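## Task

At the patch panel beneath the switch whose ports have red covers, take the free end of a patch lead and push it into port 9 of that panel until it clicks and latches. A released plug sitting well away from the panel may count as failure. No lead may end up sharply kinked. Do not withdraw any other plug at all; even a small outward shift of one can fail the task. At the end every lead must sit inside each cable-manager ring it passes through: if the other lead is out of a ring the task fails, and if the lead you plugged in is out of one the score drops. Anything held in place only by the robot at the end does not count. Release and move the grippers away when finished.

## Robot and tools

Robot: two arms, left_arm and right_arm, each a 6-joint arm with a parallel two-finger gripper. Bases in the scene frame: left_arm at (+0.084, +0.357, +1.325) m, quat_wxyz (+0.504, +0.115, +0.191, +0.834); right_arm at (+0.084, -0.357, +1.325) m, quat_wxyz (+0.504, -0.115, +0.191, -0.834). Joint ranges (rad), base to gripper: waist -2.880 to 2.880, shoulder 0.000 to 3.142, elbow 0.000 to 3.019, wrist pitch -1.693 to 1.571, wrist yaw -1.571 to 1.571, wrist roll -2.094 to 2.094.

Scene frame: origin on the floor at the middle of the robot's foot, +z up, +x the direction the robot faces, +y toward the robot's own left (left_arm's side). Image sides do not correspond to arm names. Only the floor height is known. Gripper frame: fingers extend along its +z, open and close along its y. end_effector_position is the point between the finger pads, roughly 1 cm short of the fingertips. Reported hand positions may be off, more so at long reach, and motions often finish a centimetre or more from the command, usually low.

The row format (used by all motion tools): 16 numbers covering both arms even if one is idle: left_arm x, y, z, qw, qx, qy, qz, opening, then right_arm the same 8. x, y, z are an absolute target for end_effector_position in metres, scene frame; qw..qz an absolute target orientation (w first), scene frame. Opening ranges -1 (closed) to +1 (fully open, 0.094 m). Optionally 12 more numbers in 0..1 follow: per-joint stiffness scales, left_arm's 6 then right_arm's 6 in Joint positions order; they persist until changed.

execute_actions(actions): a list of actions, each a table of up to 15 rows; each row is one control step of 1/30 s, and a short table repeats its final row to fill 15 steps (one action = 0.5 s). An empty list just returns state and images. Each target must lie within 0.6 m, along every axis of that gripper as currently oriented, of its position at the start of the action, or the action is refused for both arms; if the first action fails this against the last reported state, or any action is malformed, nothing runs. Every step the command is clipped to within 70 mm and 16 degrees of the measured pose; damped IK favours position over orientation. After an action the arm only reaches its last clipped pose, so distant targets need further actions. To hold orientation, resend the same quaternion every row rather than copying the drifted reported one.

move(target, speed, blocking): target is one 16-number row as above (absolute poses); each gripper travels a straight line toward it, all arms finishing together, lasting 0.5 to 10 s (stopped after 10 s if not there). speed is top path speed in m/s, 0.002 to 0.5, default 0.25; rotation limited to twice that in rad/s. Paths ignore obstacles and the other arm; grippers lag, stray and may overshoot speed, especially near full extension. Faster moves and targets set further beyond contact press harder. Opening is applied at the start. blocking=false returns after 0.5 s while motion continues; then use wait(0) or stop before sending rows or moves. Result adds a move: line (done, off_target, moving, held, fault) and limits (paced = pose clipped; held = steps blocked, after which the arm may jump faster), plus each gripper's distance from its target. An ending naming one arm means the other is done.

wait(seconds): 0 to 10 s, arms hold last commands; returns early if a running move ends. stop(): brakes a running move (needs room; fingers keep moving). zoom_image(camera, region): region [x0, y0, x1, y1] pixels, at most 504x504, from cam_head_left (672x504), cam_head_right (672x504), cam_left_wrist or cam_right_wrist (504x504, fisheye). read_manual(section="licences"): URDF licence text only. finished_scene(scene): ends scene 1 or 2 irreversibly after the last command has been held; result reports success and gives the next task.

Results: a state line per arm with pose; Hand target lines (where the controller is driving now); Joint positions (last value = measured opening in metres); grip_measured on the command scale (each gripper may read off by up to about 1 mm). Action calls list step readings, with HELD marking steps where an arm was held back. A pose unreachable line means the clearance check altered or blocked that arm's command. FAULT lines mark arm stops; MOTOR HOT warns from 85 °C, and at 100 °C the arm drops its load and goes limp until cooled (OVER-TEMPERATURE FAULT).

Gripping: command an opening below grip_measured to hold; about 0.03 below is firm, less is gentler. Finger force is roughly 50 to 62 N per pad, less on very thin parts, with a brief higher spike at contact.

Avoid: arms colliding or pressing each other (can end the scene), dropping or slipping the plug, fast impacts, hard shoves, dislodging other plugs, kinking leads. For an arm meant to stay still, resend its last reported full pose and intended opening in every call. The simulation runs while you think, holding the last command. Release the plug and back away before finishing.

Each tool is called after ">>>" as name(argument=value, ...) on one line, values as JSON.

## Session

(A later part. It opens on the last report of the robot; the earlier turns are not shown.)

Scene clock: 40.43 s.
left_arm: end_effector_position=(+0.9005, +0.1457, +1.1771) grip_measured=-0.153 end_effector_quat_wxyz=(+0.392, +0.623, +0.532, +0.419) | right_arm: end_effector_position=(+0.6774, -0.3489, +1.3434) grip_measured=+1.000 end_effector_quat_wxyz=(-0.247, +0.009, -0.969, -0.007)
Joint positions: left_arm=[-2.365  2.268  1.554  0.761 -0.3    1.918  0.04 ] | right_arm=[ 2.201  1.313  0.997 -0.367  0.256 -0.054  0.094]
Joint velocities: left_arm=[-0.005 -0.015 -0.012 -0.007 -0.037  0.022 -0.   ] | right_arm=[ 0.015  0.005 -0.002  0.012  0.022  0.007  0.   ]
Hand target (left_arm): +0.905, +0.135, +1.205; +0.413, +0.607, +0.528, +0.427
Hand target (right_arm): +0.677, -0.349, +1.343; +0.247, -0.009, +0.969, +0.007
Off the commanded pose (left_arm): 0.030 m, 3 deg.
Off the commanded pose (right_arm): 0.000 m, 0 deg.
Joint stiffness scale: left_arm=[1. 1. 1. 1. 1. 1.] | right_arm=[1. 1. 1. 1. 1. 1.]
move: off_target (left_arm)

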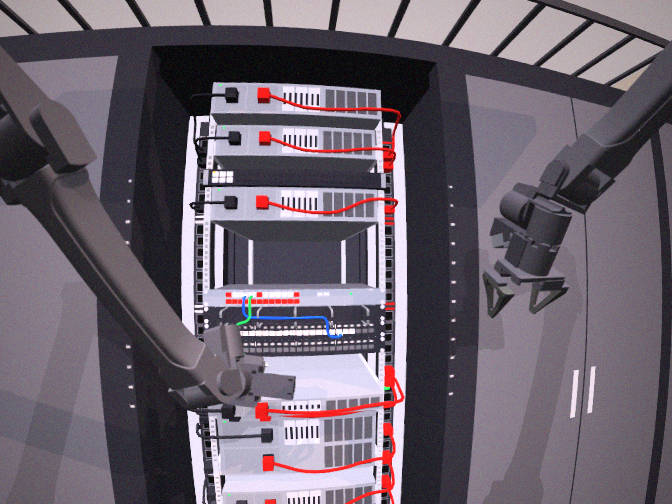

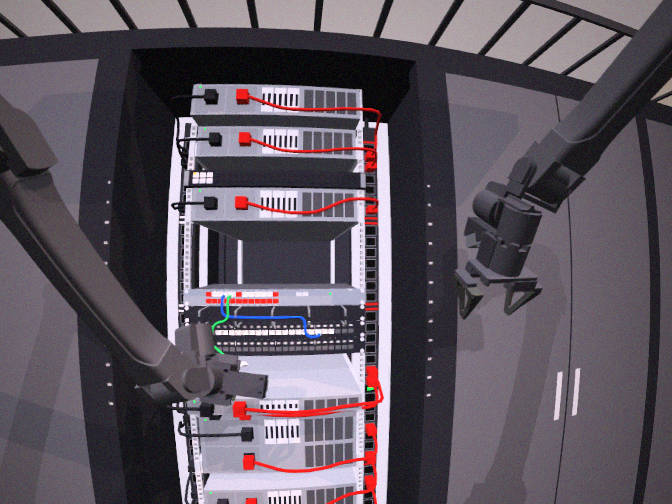

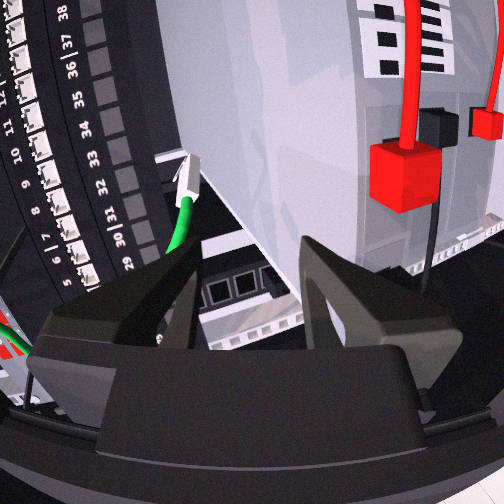

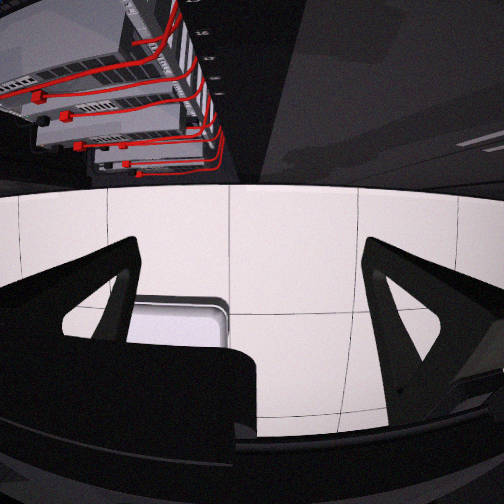

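>>> move(target=[0.915,0.128,1.225,0.425,0.600,0.524,0.432,-0.15,0.6774,-0.3489,1.3434,-0.247,0.009,-0.969,-0.007,1], speed=0.04)

Scene clock: 42.33 s.
left_arm: end_effector_position=(+0.9040, +0.1408, +1.1924) grip_measured=-0.153 end_effector_quat_wxyz=(+0.400, +0.618, +0.529, +0.422) | right_arm: end_effector_position=(+0.6774, -0.3489, +1.3434) grip_measured=+1.000 end_effector_quat_wxyz=(-0.247, +0.009, -0.969, -0.007)
Joint positions: left_arm=[-2.375  2.25   1.554  0.761 -0.301  1.917  0.04 ] | right_arm=[ 2.201  1.313  0.997 -0.367  0.256 -0.054  0.094]
Joint velocities: left_arm=[-0.005 -0.005 -0.012 -0.002 -0.095 -0.051  0.   ] | right_arm=[-0.015  0.005 -0.017 -0.002  0.051  0.037  0.   ]
Hand target (left_arm): +0.914, +0.128, +1.225; +0.425, +0.599, +0.524, +0.431
Hand target (right_arm): +0.677, -0.349, +1.343; +0.247, -0.009, +0.969, +0.007
Off the commanded pose (left_arm): 0.037 m, 4 deg.
Off the commanded pose (right_arm): 0.000 m, 0 deg.
Joint stiffness scale: left_arm=[1. 1. 1. 1. 1. 1.] | right_arm=[1. 1. 1. 1. 1. 1.]
move: off_target (left_arm)

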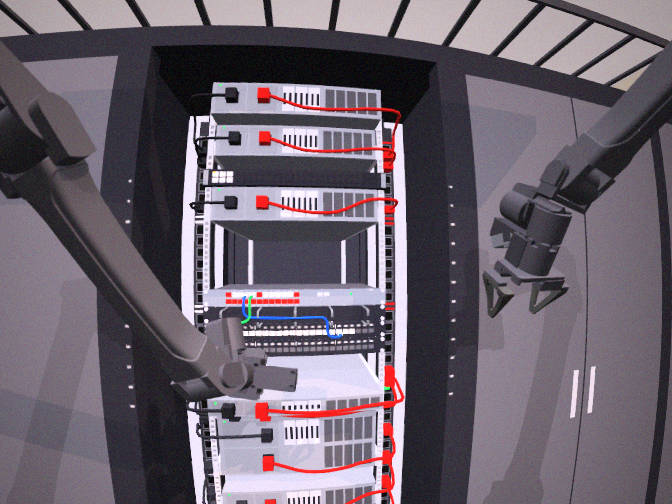

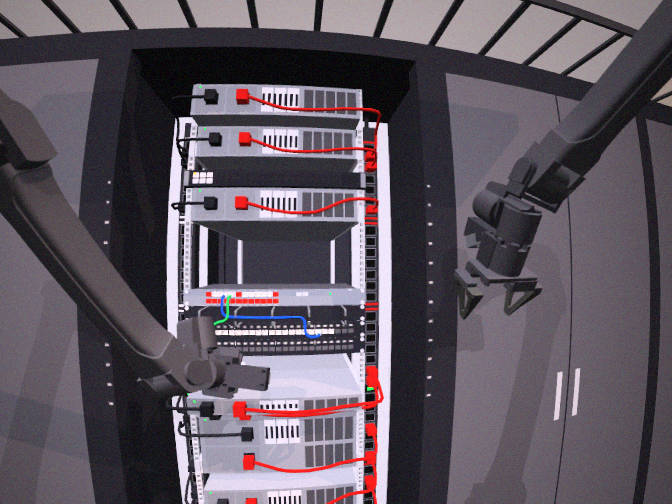

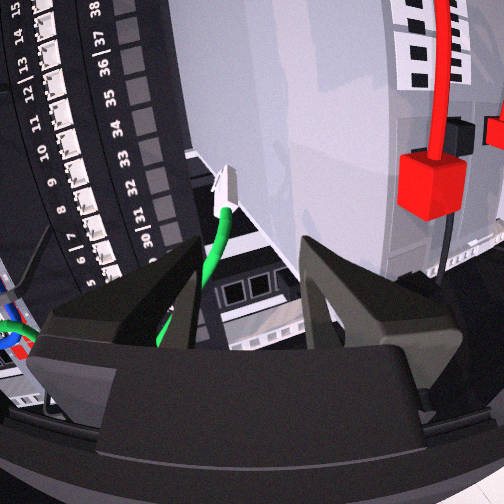

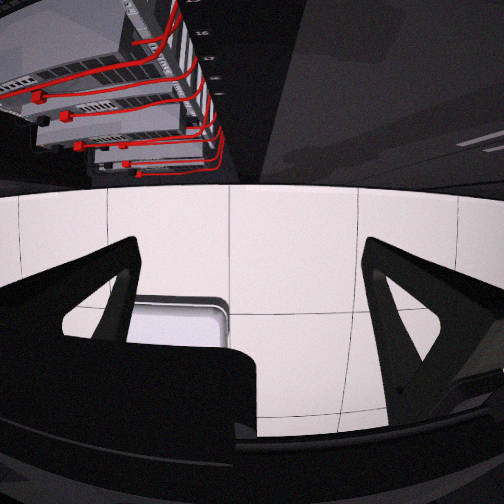

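>>> move(target=[0.964,0.150,1.193,0.413,0.607,0.528,0.428,-0.15,0.6774,-0.3489,1.3434,-0.247,0.009,-0.969,-0.007,1], speed=0.04)

>>> zoom_image(camera="cam_left_wrist", region=[190, 195, 320, 325])

Scene clock: 44.47 s.
left_arm: end_effector_position=(+0.9502, +0.1365, +1.2010) grip_measured=-0.153 end_effector_quat_wxyz=(+0.418, +0.611, +0.521, +0.424) | right_arm: end_effector_position=(+0.6774, -0.3489, +1.3434) grip_measured=+1.000 end_effector_quat_wxyz=(-0.247, +0.009, -0.969, -0.007)
Joint positions: left_arm=[-2.362  2.307  1.722  0.679 -0.26   1.914  0.04 ] | right_arm=[ 2.201  1.313  0.997 -0.367  0.256 -0.054  0.094]
Joint velocities: left_arm=[-0.005 -0.005  0.002 -0.007 -0.022  0.037  0.   ] | right_arm=[-0.005 -0.005 -0.012 -0.017 -0.007  0.095  0.   ]
Hand target (left_arm): +0.963, +0.151, +1.194; +0.413, +0.606, +0.528, +0.428
Hand target (right_arm): +0.677, -0.349, +1.343; +0.247, -0.009, +0.969, +0.007
Off the commanded pose (left_arm): 0.021 m, 1 deg.
Off the commanded pose (right_arm): 0.000 m, 0 deg.
Joint stiffness scale: left_arm=[1. 1. 1. 1. 1. 1.] | right_arm=[1. 1. 1. 1. 1. 1.]
move: off_target (left_arm)

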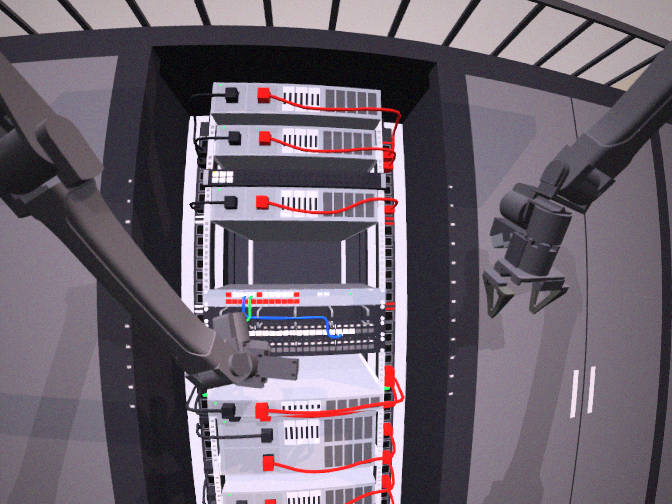

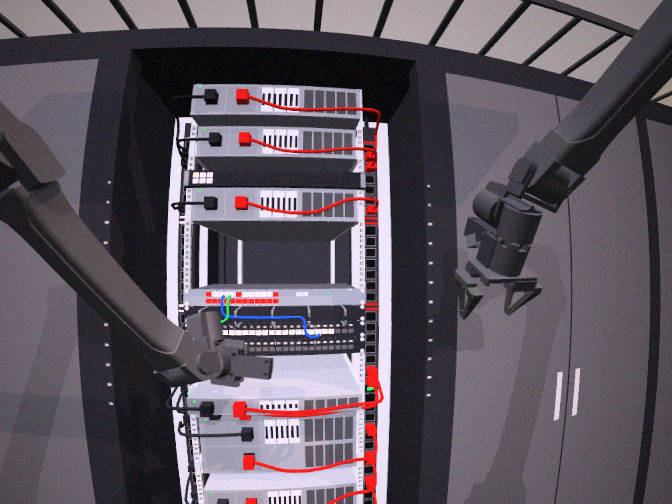

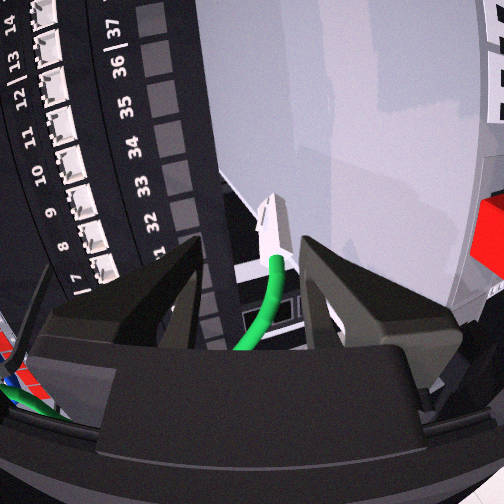

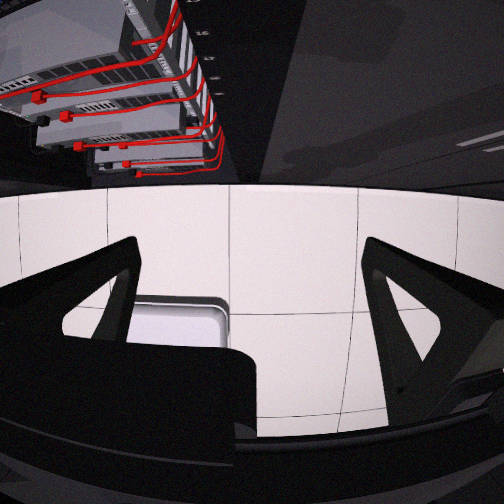

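Region (190, 195, 320, 325) of cam_left_wrist's 504x504 image, scaled by 3.877, with more detail than that image has.

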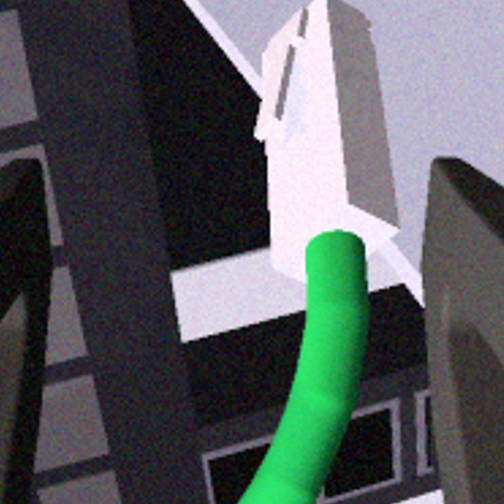

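>>> move(target=[0.976,0.155,1.187,0.413,0.607,0.528,0.428,-0.15,0.6774,-0.3489,1.3434,-0.247,0.009,-0.969,-0.007,1], speed=0.02)

>>> zoom_image(camera="cam_left_wrist", region=[190, 195, 320, 325])

Scene clock: 46.87 s.
left_arm: end_effector_position=(+0.9611, +0.1401, +1.1934) grip_measured=-0.153 end_effector_quat_wxyz=(+0.417, +0.613, +0.521, +0.423) | right_arm: end_effector_position=(+0.6774, -0.3489, +1.3434) grip_measured=+1.000 end_effector_quat_wxyz=(-0.247, +0.009, -0.969, -0.007)
Joint positions: left_arm=[-2.35   2.334  1.771  0.653 -0.248  1.913  0.04 ] | right_arm=[ 2.201  1.313  0.997 -0.367  0.256 -0.054  0.094]
Joint velocities: left_arm=[-0.005 -0.005 -0.012 -0.002 -0.11  -0.007 -0.   ] | right_arm=[-0.005 -0.005  0.002 -0.012 -0.037  0.007  0.   ]
Hand target (left_arm): +0.974, +0.156, +1.188; +0.413, +0.607, +0.528, +0.428
Hand target (right_arm): +0.677, -0.349, +1.343; +0.247, -0.009, +0.969, +0.007
Off the commanded pose (left_arm): 0.022 m, 1 deg.
Off the commanded pose (right_arm): 0.000 m, 0 deg.
Joint stiffness scale: left_arm=[1. 1. 1. 1. 1. 1.] | right_arm=[1. 1. 1. 1. 1. 1.]
move: off_target (left_arm)

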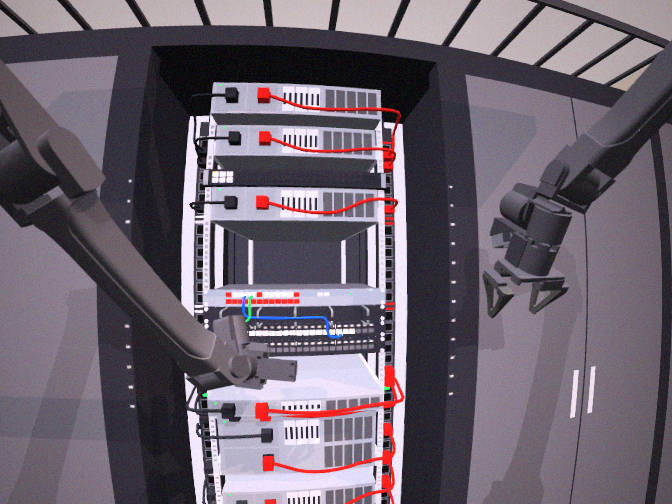

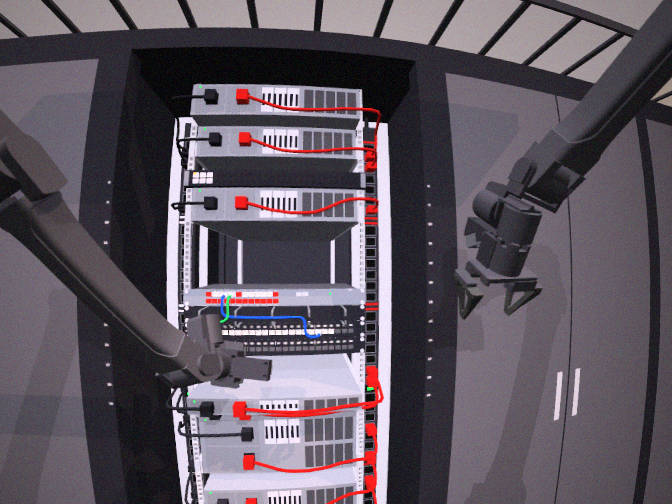

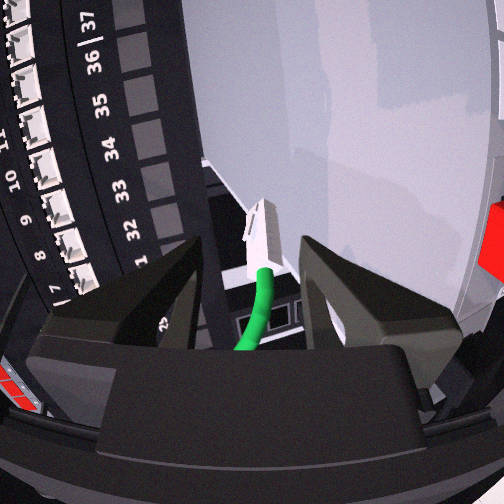

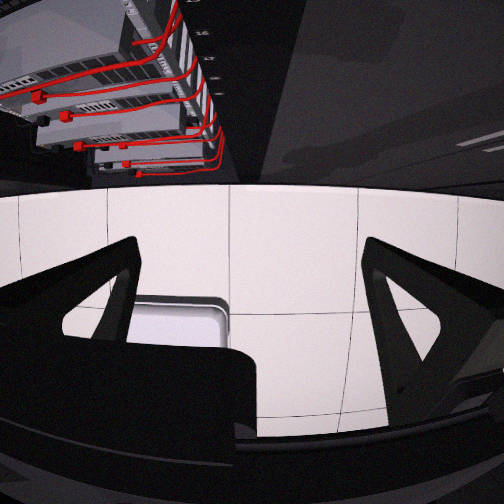

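Region (190, 195, 320, 325) of cam_left_wrist's 504x504 image, scaled by 3.877, with more detail than that image has.

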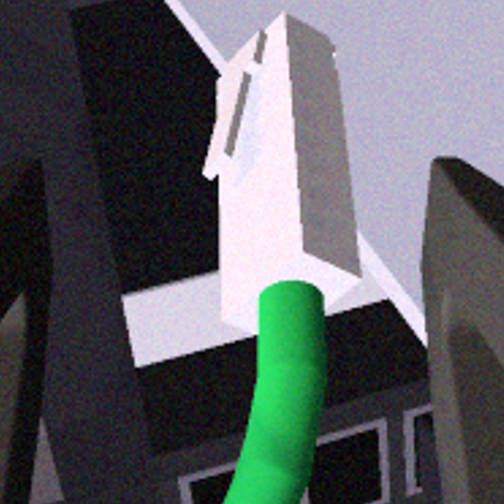

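>>> execute_actions(actions=[[[0.976,0.155,1.186,0.413,0.607,0.528,0.428,-0.6,0.6774,-0.3489,1.3434,-0.247,0.009,-0.969,-0.007,1]],[[0.976,0.155,1.186,0.413,0.607,0.528,0.428,-0.87,0.6774,-0.3489,1.3434,-0.247,0.009,-0.969,-0.007,1]],[[0.976,0.155,1.186,0.413,0.607,0.528,0.428,-0.87,0.6774,-0.3489,1.3434,-0.247,0.009,-0.969,-0.007,1]]])

>>> zoom_image(camera="cam_left_wrist", region=[190, 180, 320, 310])

Scene clock: 48.63 s.
left_arm: end_effector_position=(+0.9644, +0.1400, +1.1968) grip_measured=-0.854 end_effector_quat_wxyz=(+0.420, +0.610, +0.520, +0.425) | right_arm: end_effector_position=(+0.6774, -0.3489, +1.3434) grip_measured=+1.000 end_effector_quat_wxyz=(-0.247, +0.009, -0.969, -0.007)
Joint positions: left_arm=[-2.35   2.335  1.781  0.653 -0.245  1.913  0.007] | right_arm=[ 2.201  1.313  0.997 -0.367  0.256 -0.054  0.094]
Joint velocities: left_arm=[-0.015 -0.015  0.002  0.002  0.051  0.037  0.   ] | right_arm=[-0.005 -0.015  0.007  0.002  0.081 -0.022  0.   ]
Hand target (left_arm): +0.974, +0.156, +1.187; +0.413, +0.607, +0.528, +0.428
Hand target (right_arm): +0.677, -0.349, +1.343; +0.247, -0.009, +0.969, +0.007
Off the commanded pose (left_arm): 0.022 m, 1 deg.
Off the commanded pose (right_arm): 0.000 m, 0 deg.
Joint stiffness scale: left_arm=[1. 1. 1. 1. 1. 1.] | right_arm=[1. 1. 1. 1. 1. 1.]
Step readings (end_effector_position; steps 1 to 15: 1st action; 16 to 30: 2nd action; 31 to 45: 3rd action):
0: left_arm (+0.9610, +0.1400, +1.1930) | right_arm (+0.6774, -0.3489, +1.3434)
1: left_arm (+0.9610, +0.1400, +1.1930) | right_arm (+0.6774, -0.3489, +1.3434)
2: left_arm (+0.9610, +0.1400, +1.1930) | right_arm (+0.6774, -0.3489, +1.3434)
4: left_arm (+0.9609, +0.1398, +1.1927) | right_arm (+0.6774, -0.3489, +1.3434)
8: left_arm (+0.9612, +0.1399, +1.1931) | right_arm (+0.6774, -0.3489, +1.3434)
15: left_arm (+0.9622, +0.1400, +1.1942) | right_arm (+0.6774, -0.3489, +1.3434)
16: left_arm (+0.9622, +0.1400, +1.1942) | right_arm (+0.6774, -0.3489, +1.3434)
17: left_arm (+0.9622, +0.1399, +1.1942) | right_arm (+0.6774, -0.3489, +1.3434)
19: left_arm (+0.9629, +0.1398, +1.1951) | right_arm (+0.6774, -0.3489, +1.3434)
23: left_arm (+0.9642, +0.1400, +1.1966) | right_arm (+0.6774, -0.3489, +1.3434)
30: left_arm (+0.9644, +0.1400, +1.1968) | right_arm (+0.6774, -0.3489, +1.3434)
31: left_arm (+0.9644, +0.1400, +1.1968) | right_arm (+0.6774, -0.3489, +1.3434)
32: left_arm (+0.9644, +0.1400, +1.1968) | right_arm (+0.6774, -0.3489, +1.3434)
34: left_arm (+0.9644, +0.1400, +1.1968) | right_arm (+0.6774, -0.3489, +1.3434)
38: left_arm (+0.9644, +0.1400, +1.1968) | right_arm (+0.6774, -0.3489, +1.3434)
45: end_effector_position above

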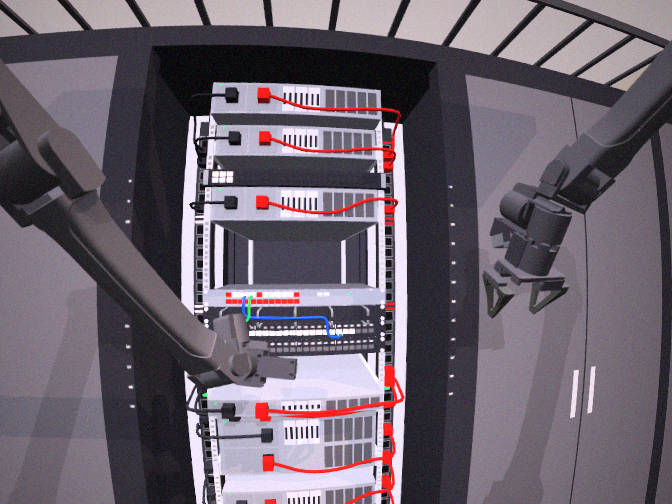

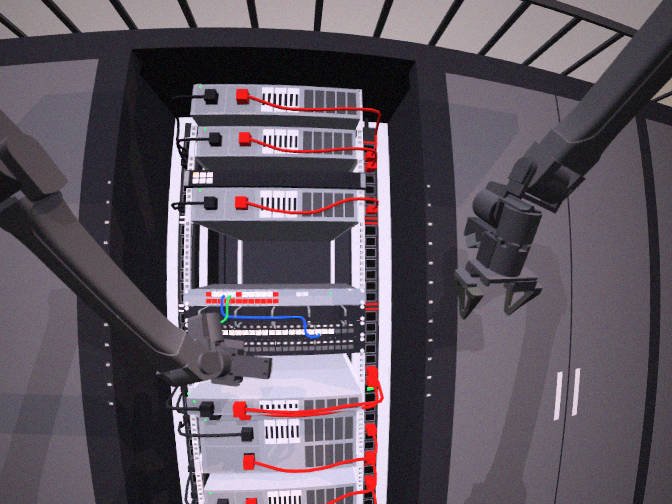

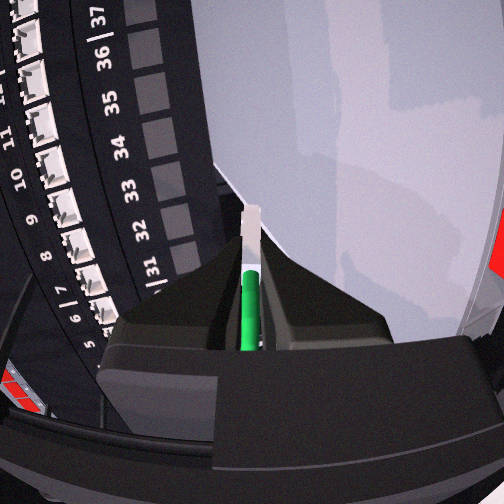

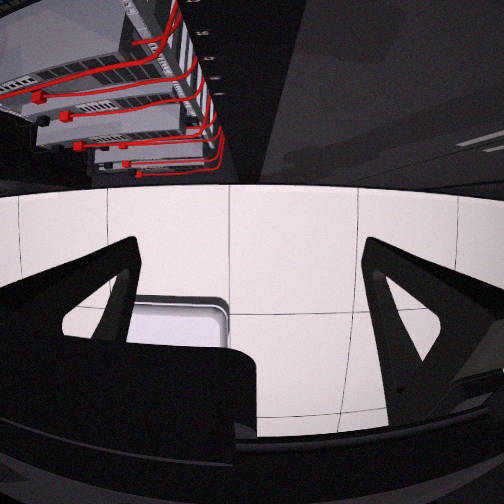

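Region (190, 180, 320, 310) of cam_left_wrist's 504x504 image, scaled by 3.877, with more detail than that image has.

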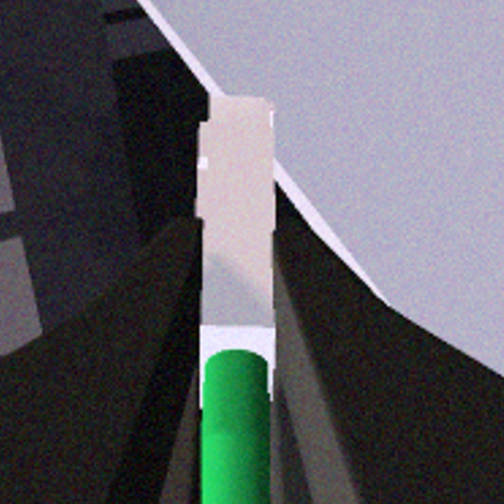

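>>> move(target=[0.925,0.115,1.225,0.45,0.53,0.53,0.485,-0.885,0.6774,-0.3489,1.3434,-0.247,0.009,-0.969,-0.007,1], speed=0.06)

>>> move(target=[0.935,0.100,1.27,0.4686,0.4686,0.5296,0.5296,-0.885,0.6774,-0.3489,1.3434,-0.247,0.009,-0.969,-0.007,1], speed=0.06)

Scene clock: 51.17 s.
left_arm: end_effector_position=(+0.9336, +0.1312, +1.2261) grip_measured=-0.861 end_effector_quat_wxyz=(+0.441, +0.532, +0.535, +0.485) | right_arm: end_effector_position=(+0.6774, -0.3489, +1.3434) grip_measured=+1.000 end_effector_quat_wxyz=(-0.247, +0.009, -0.969, -0.007)
Joint positions: left_arm=[-2.402  2.335  1.685  0.938 -0.371  1.913  0.007] | right_arm=[ 2.201  1.313  0.997 -0.367  0.256 -0.054  0.094]
Joint velocities: left_arm=[ 0.015 -0.005 -0.002  0.007  0.037  0.022 -0.   ] | right_arm=[-0.015 -0.005 -0.017 -0.012 -0.007  0.037  0.   ]
Hand target (left_arm): +0.925, +0.115, +1.225; +0.450, +0.530, +0.531, +0.484
Hand target (right_arm): +0.677, -0.349, +1.343; +0.247, -0.009, +0.969, +0.007
Off the commanded pose (left_arm): 0.018 m, 1 deg.
Off the commanded pose (right_arm): 0.000 m, 0 deg.
Joint stiffness scale: left_arm=[1. 1. 1. 1. 1. 1.] | right_arm=[1. 1. 1. 1. 1. 1.]
move: off_target (left_arm)

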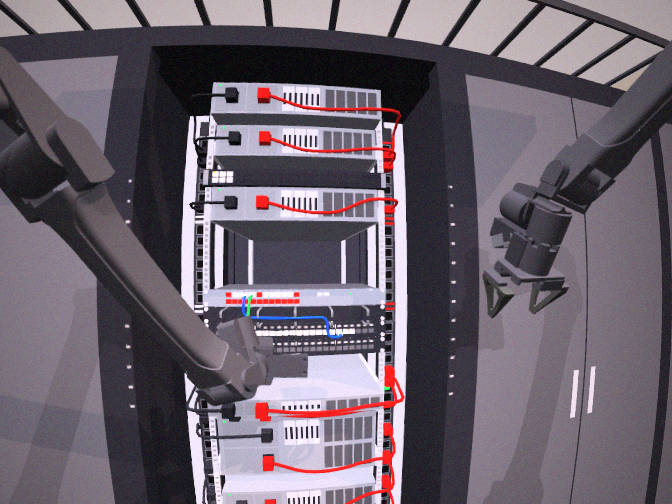

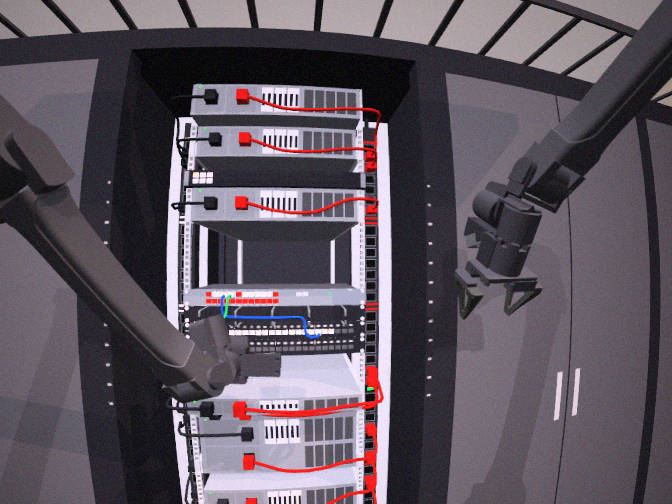

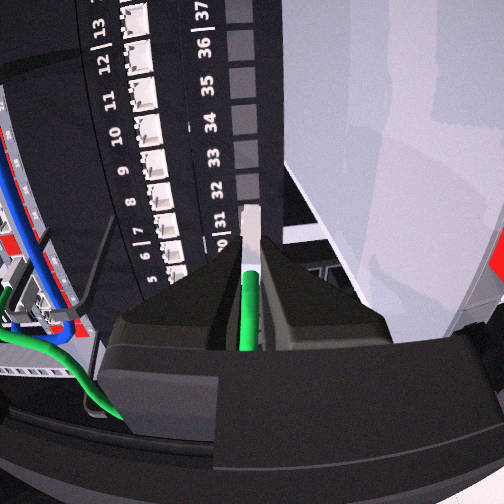

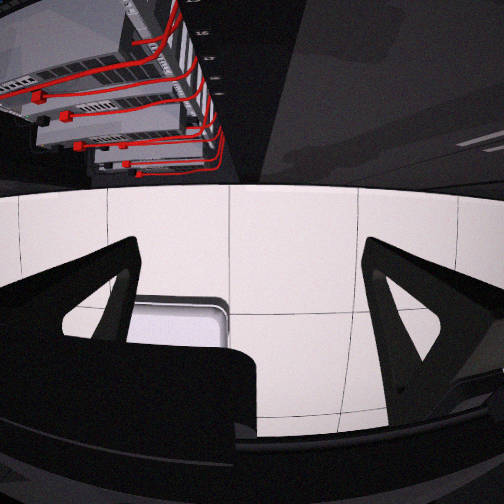

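Scene clock: 52.90 s.
left_arm: end_effector_position=(+0.9291, +0.1169, +1.2498) grip_measured=-0.861 end_effector_quat_wxyz=(+0.449, +0.488, +0.539, +0.520) | right_arm: end_effector_position=(+0.6774, -0.3489, +1.3434) grip_measured=+1.000 end_effector_quat_wxyz=(-0.247, +0.009, -0.969, -0.007)
Joint positions: left_arm=[-2.442  2.359  1.713  1.051 -0.45   1.944  0.007] | right_arm=[ 2.201  1.313  0.997 -0.367  0.256 -0.054  0.094]
Joint velocities: left_arm=[-0.005 -0.015  0.002  0.002 -0.007  0.066 -0.001] | right_arm=[ 0.005 -0.015 -0.002  0.017  0.051  0.066  0.   ]
Hand target (left_arm): +0.934, +0.100, +1.270; +0.469, +0.469, +0.531, +0.528
Hand target (right_arm): +0.677, -0.349, +1.343; +0.247, -0.009, +0.969, +0.007
Off the commanded pose (left_arm): 0.027 m, 4 deg.
Off the commanded pose (right_arm): 0.000 m, 0 deg.
Joint stiffness scale: left_arm=[1. 1. 1. 1. 1. 1.] | right_arm=[1. 1. 1. 1. 1. 1.]
move: off_target (left_arm)

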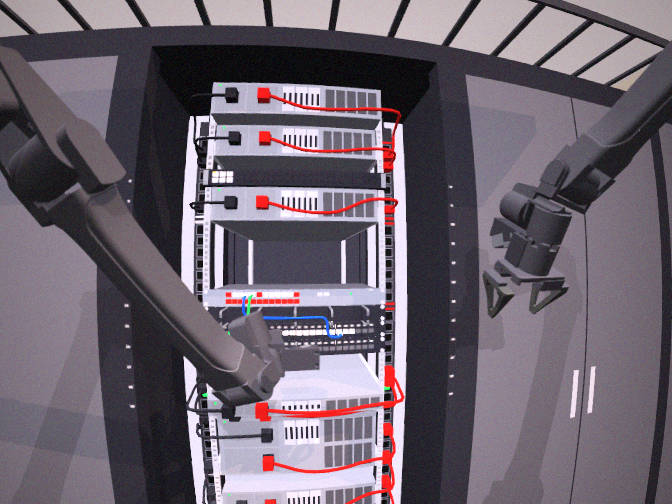

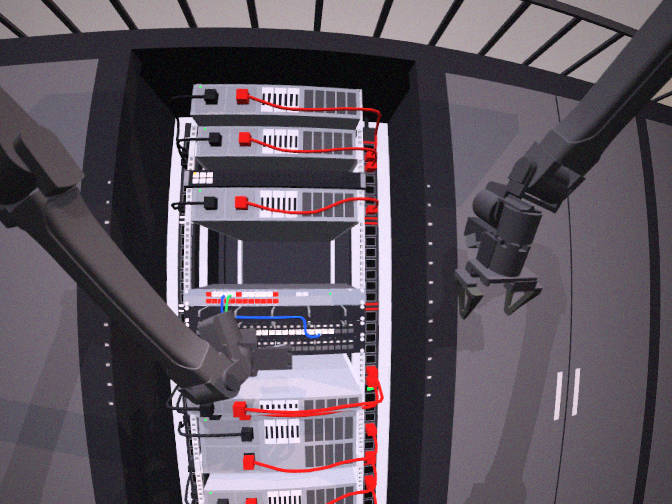

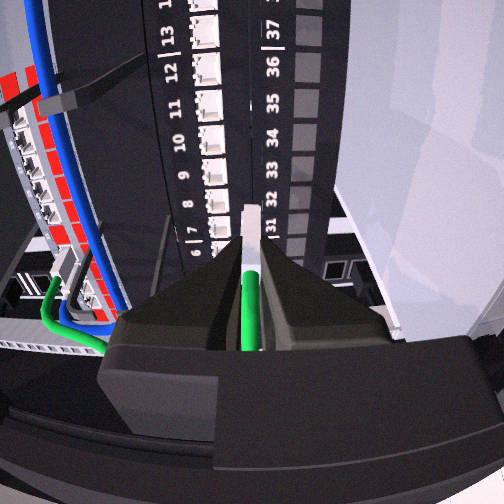

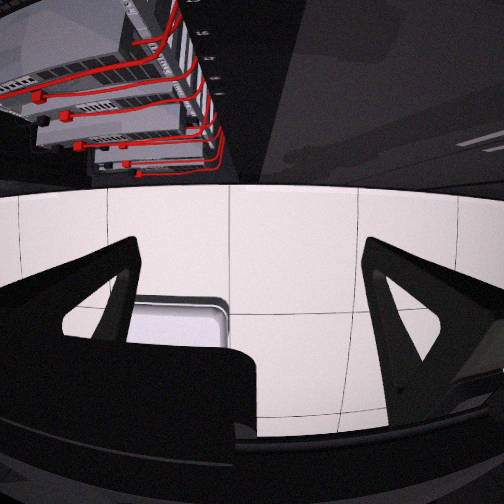

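>>> move(target=[0.955,0.095,1.278,0.475,0.462,0.526,0.533,-0.885,0.6774,-0.3489,1.3434,-0.247,0.009,-0.969,-0.007,1], speed=0.03)

>>> zoom_image(camera="cam_left_wrist", region=[170, 130, 330, 290])

Scene clock: 54.97 s.
left_arm: end_effector_position=(+0.9468, +0.1142, +1.2610) grip_measured=-0.861 end_effector_quat_wxyz=(+0.462, +0.469, +0.535, +0.530) | right_arm: end_effector_position=(+0.6774, -0.3489, +1.3434) grip_measured=+1.000 end_effector_quat_wxyz=(-0.247, +0.009, -0.969, -0.007)
Joint positions: left_arm=[-2.442  2.391  1.795  1.051 -0.446  1.945  0.007] | right_arm=[ 2.201  1.313  0.997 -0.367  0.256 -0.054  0.094]
Joint velocities: left_arm=[-0.005 -0.005 -0.002 -0.002  0.037  0.022  0.   ] | right_arm=[-0.015 -0.015 -0.002 -0.012  0.037 -0.007  0.   ]
Hand target (left_arm): +0.953, +0.096, +1.278; +0.475, +0.462, +0.526, +0.532
Hand target (right_arm): +0.677, -0.349, +1.343; +0.247, -0.009, +0.969, +0.007
Off the commanded pose (left_arm): 0.027 m, 2 deg.
Off the commanded pose (right_arm): 0.000 m, 0 deg.
Joint stiffness scale: left_arm=[1. 1. 1. 1. 1. 1.] | right_arm=[1. 1. 1. 1. 1. 1.]
move: off_target (left_arm)

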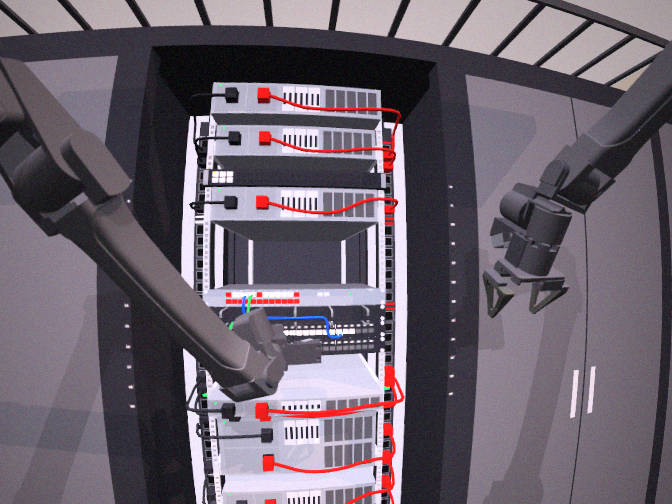

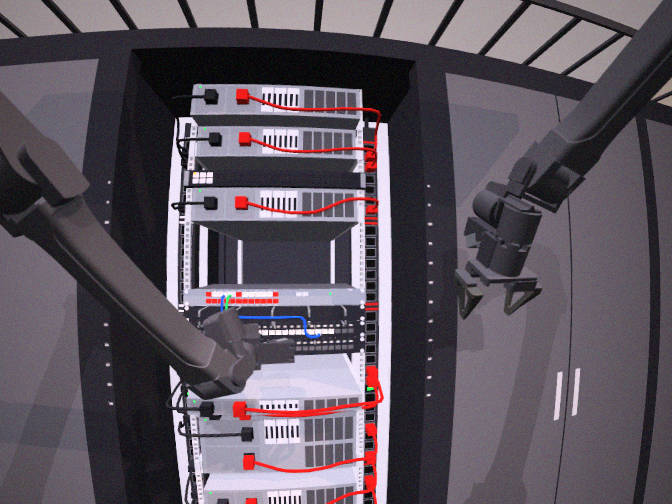

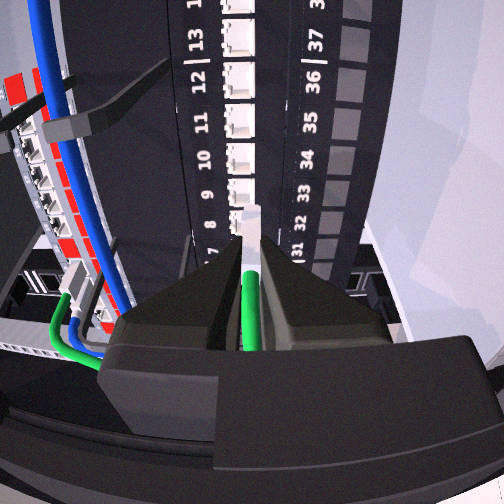

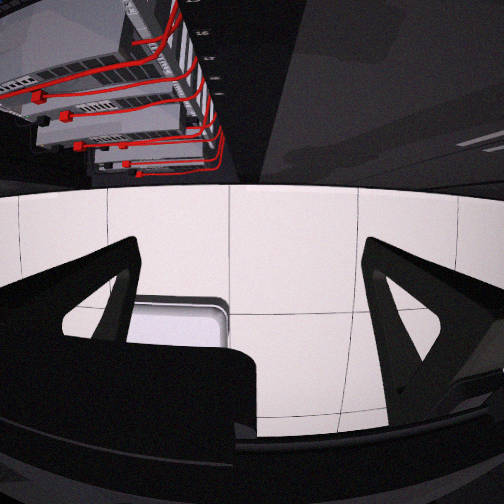

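Region (170, 130, 330, 290) of cam_left_wrist's 504x504 image, scaled by 3.150, with more detail than that image has.

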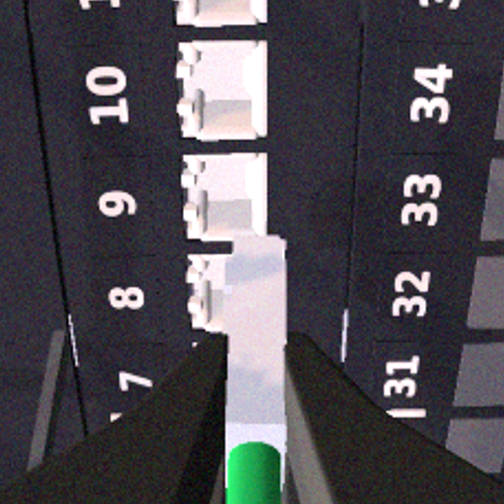

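>>> move(target=[0.961,0.090,1.282,0.475,0.462,0.526,0.533,-0.885,0.6774,-0.3489,1.3434,-0.247,0.009,-0.969,-0.007,1], speed=0.015)

>>> zoom_image(camera="cam_left_wrist", region=[170, 130, 330, 290])

Scene clock: 57.83 s.
left_arm: end_effector_position=(+0.9529, +0.1134, +1.2644) grip_measured=-0.861 end_effector_quat_wxyz=(+0.463, +0.466, +0.534, +0.532) | right_arm: end_effector_position=(+0.6774, -0.3489, +1.3434) grip_measured=+1.000 end_effector_quat_wxyz=(-0.247, +0.009, -0.969, -0.007)
Joint positions: left_arm=[-2.442  2.399  1.822  1.042 -0.446  1.948  0.007] | right_arm=[ 2.201  1.313  0.997 -0.367  0.256 -0.054  0.094]
Joint velocities: left_arm=[ 0.005  0.005 -0.012 -0.017 -0.007  0.022 -0.001] | right_arm=[-0.005 -0.005  0.007  0.007  0.066 -0.051  0.   ]
Hand target (left_arm): +0.959, +0.091, +1.283; +0.475, +0.462, +0.526, +0.533
Hand target (right_arm): +0.677, -0.349, +1.343; +0.247, -0.009, +0.969, +0.007
Off the commanded pose (left_arm): 0.030 m, 2 deg.
Off the commanded pose (right_arm): 0.000 m, 0 deg.
Joint stiffness scale: left_arm=[1. 1. 1. 1. 1. 1.] | right_arm=[1. 1. 1. 1. 1. 1.]
move: off_target (left_arm)

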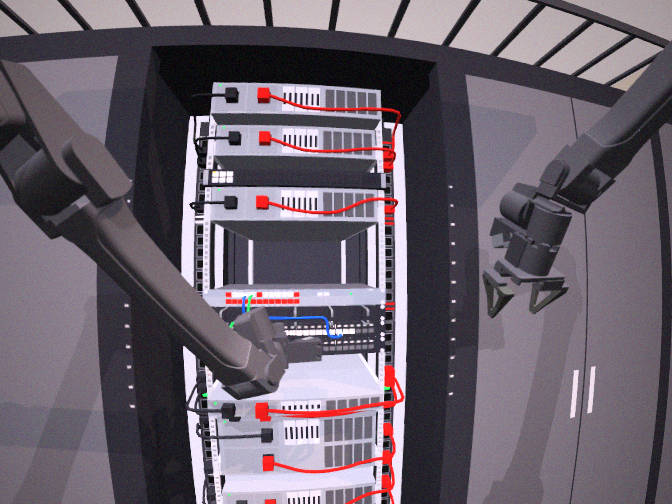

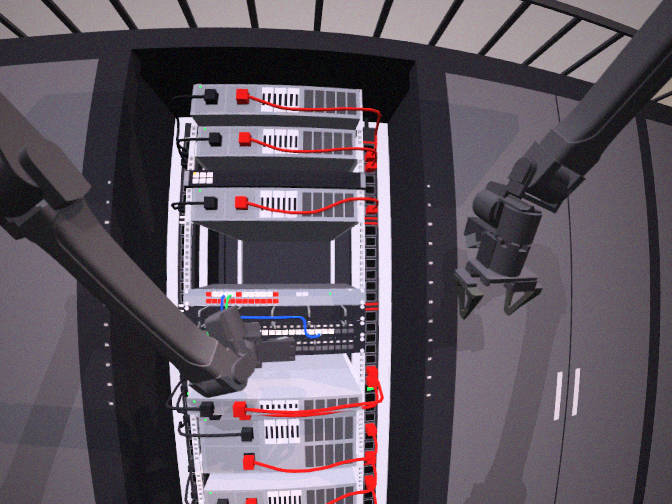

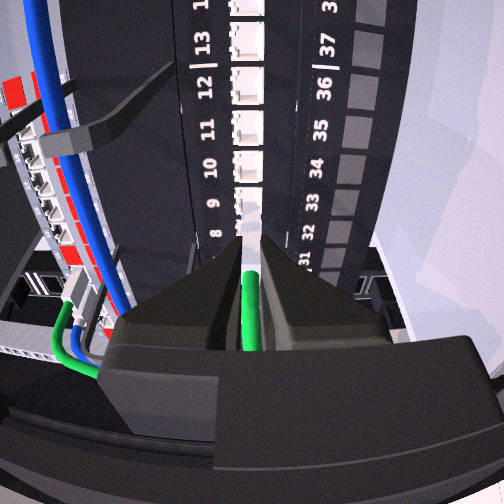

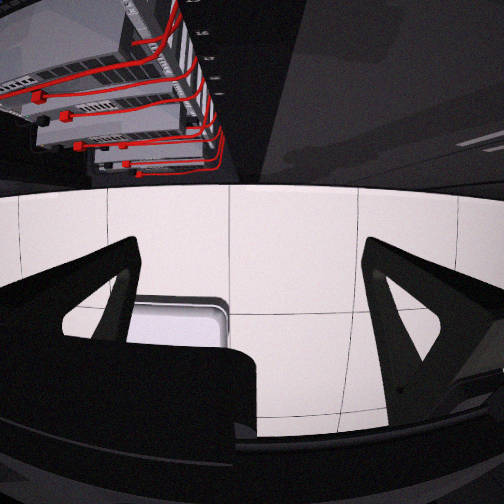

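Region (170, 130, 330, 290) of cam_left_wrist's 504x504 image, scaled by 3.150, with more detail than that image has.

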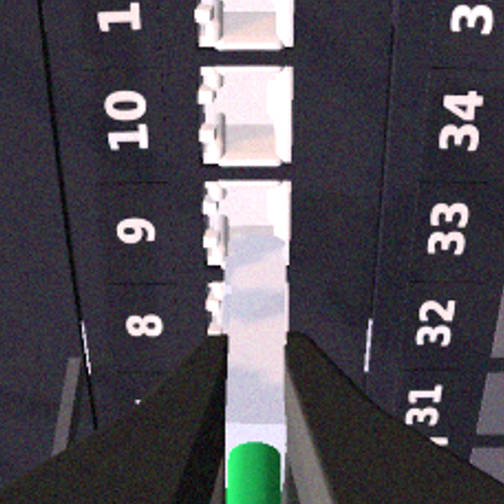

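>>> move(target=[0.967,0.090,1.282,0.475,0.462,0.526,0.533,-0.885,0.6774,-0.3489,1.3434,-0.247,0.009,-0.969,-0.007,1], speed=0.015)

>>> zoom_image(camera="cam_left_wrist", region=[170, 130, 330, 290])

Scene clock: 60.53 s.
left_arm: end_effector_position=(+0.9581, +0.1114, +1.2640) grip_measured=-0.861 end_effector_quat_wxyz=(+0.462, +0.467, +0.534, +0.532) | right_arm: end_effector_position=(+0.6774, -0.3489, +1.3434) grip_measured=+1.000 end_effector_quat_wxyz=(-0.247, +0.009, -0.969, -0.007)
Joint positions: left_arm=[-2.442  2.409  1.848  1.024 -0.446  1.948  0.007] | right_arm=[ 2.201  1.313  0.997 -0.367  0.256 -0.054  0.094]
Joint velocities: left_arm=[-0.005 -0.005 -0.012 -0.007 -0.051 -0.051  0.   ] | right_arm=[ 0.005 -0.005  0.002 -0.012 -0.037  0.007  0.   ]
Hand target (left_arm): +0.965, +0.091, +1.282; +0.475, +0.462, +0.526, +0.533
Hand target (right_arm): +0.677, -0.349, +1.343; +0.247, -0.009, +0.969, +0.007
Off the commanded pose (left_arm): 0.029 m, 2 deg.
Off the commanded pose (right_arm): 0.000 m, 0 deg.
Joint stiffness scale: left_arm=[1. 1. 1. 1. 1. 1.] | right_arm=[1. 1. 1. 1. 1. 1.]
move: off_target (left_arm)

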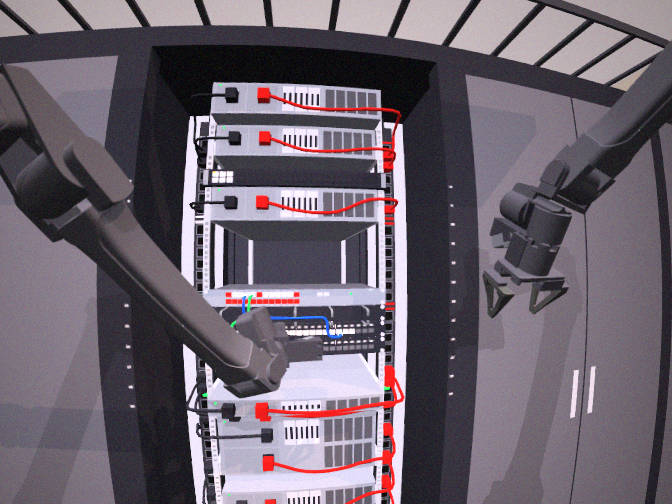

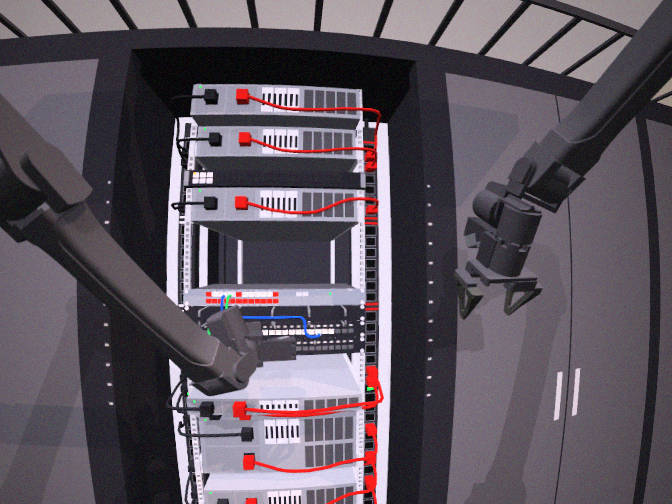

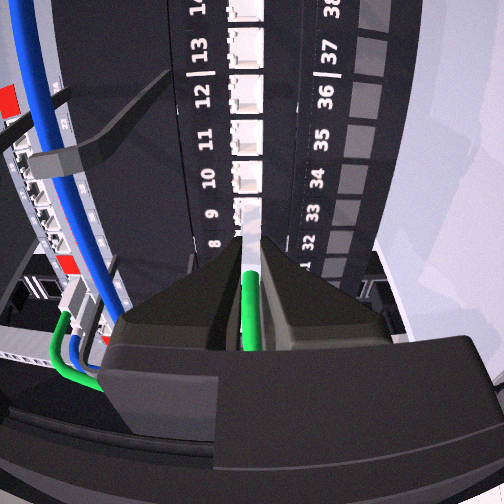

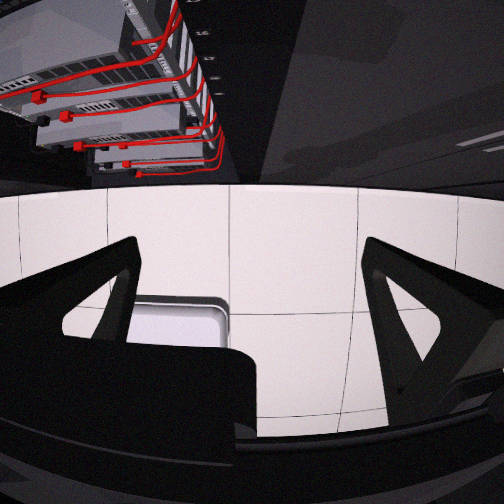

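Region (170, 130, 330, 290) of cam_left_wrist's 504x504 image, scaled by 3.150, with more detail than that image has.

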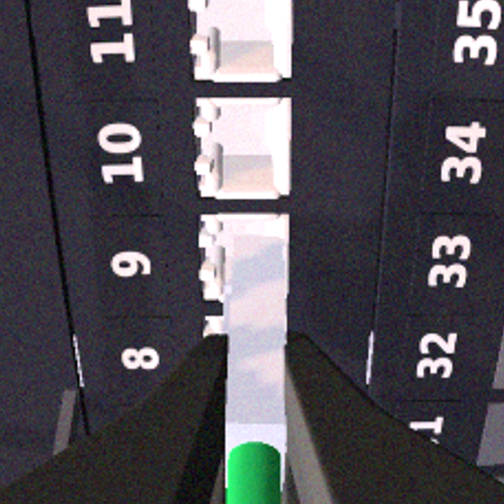

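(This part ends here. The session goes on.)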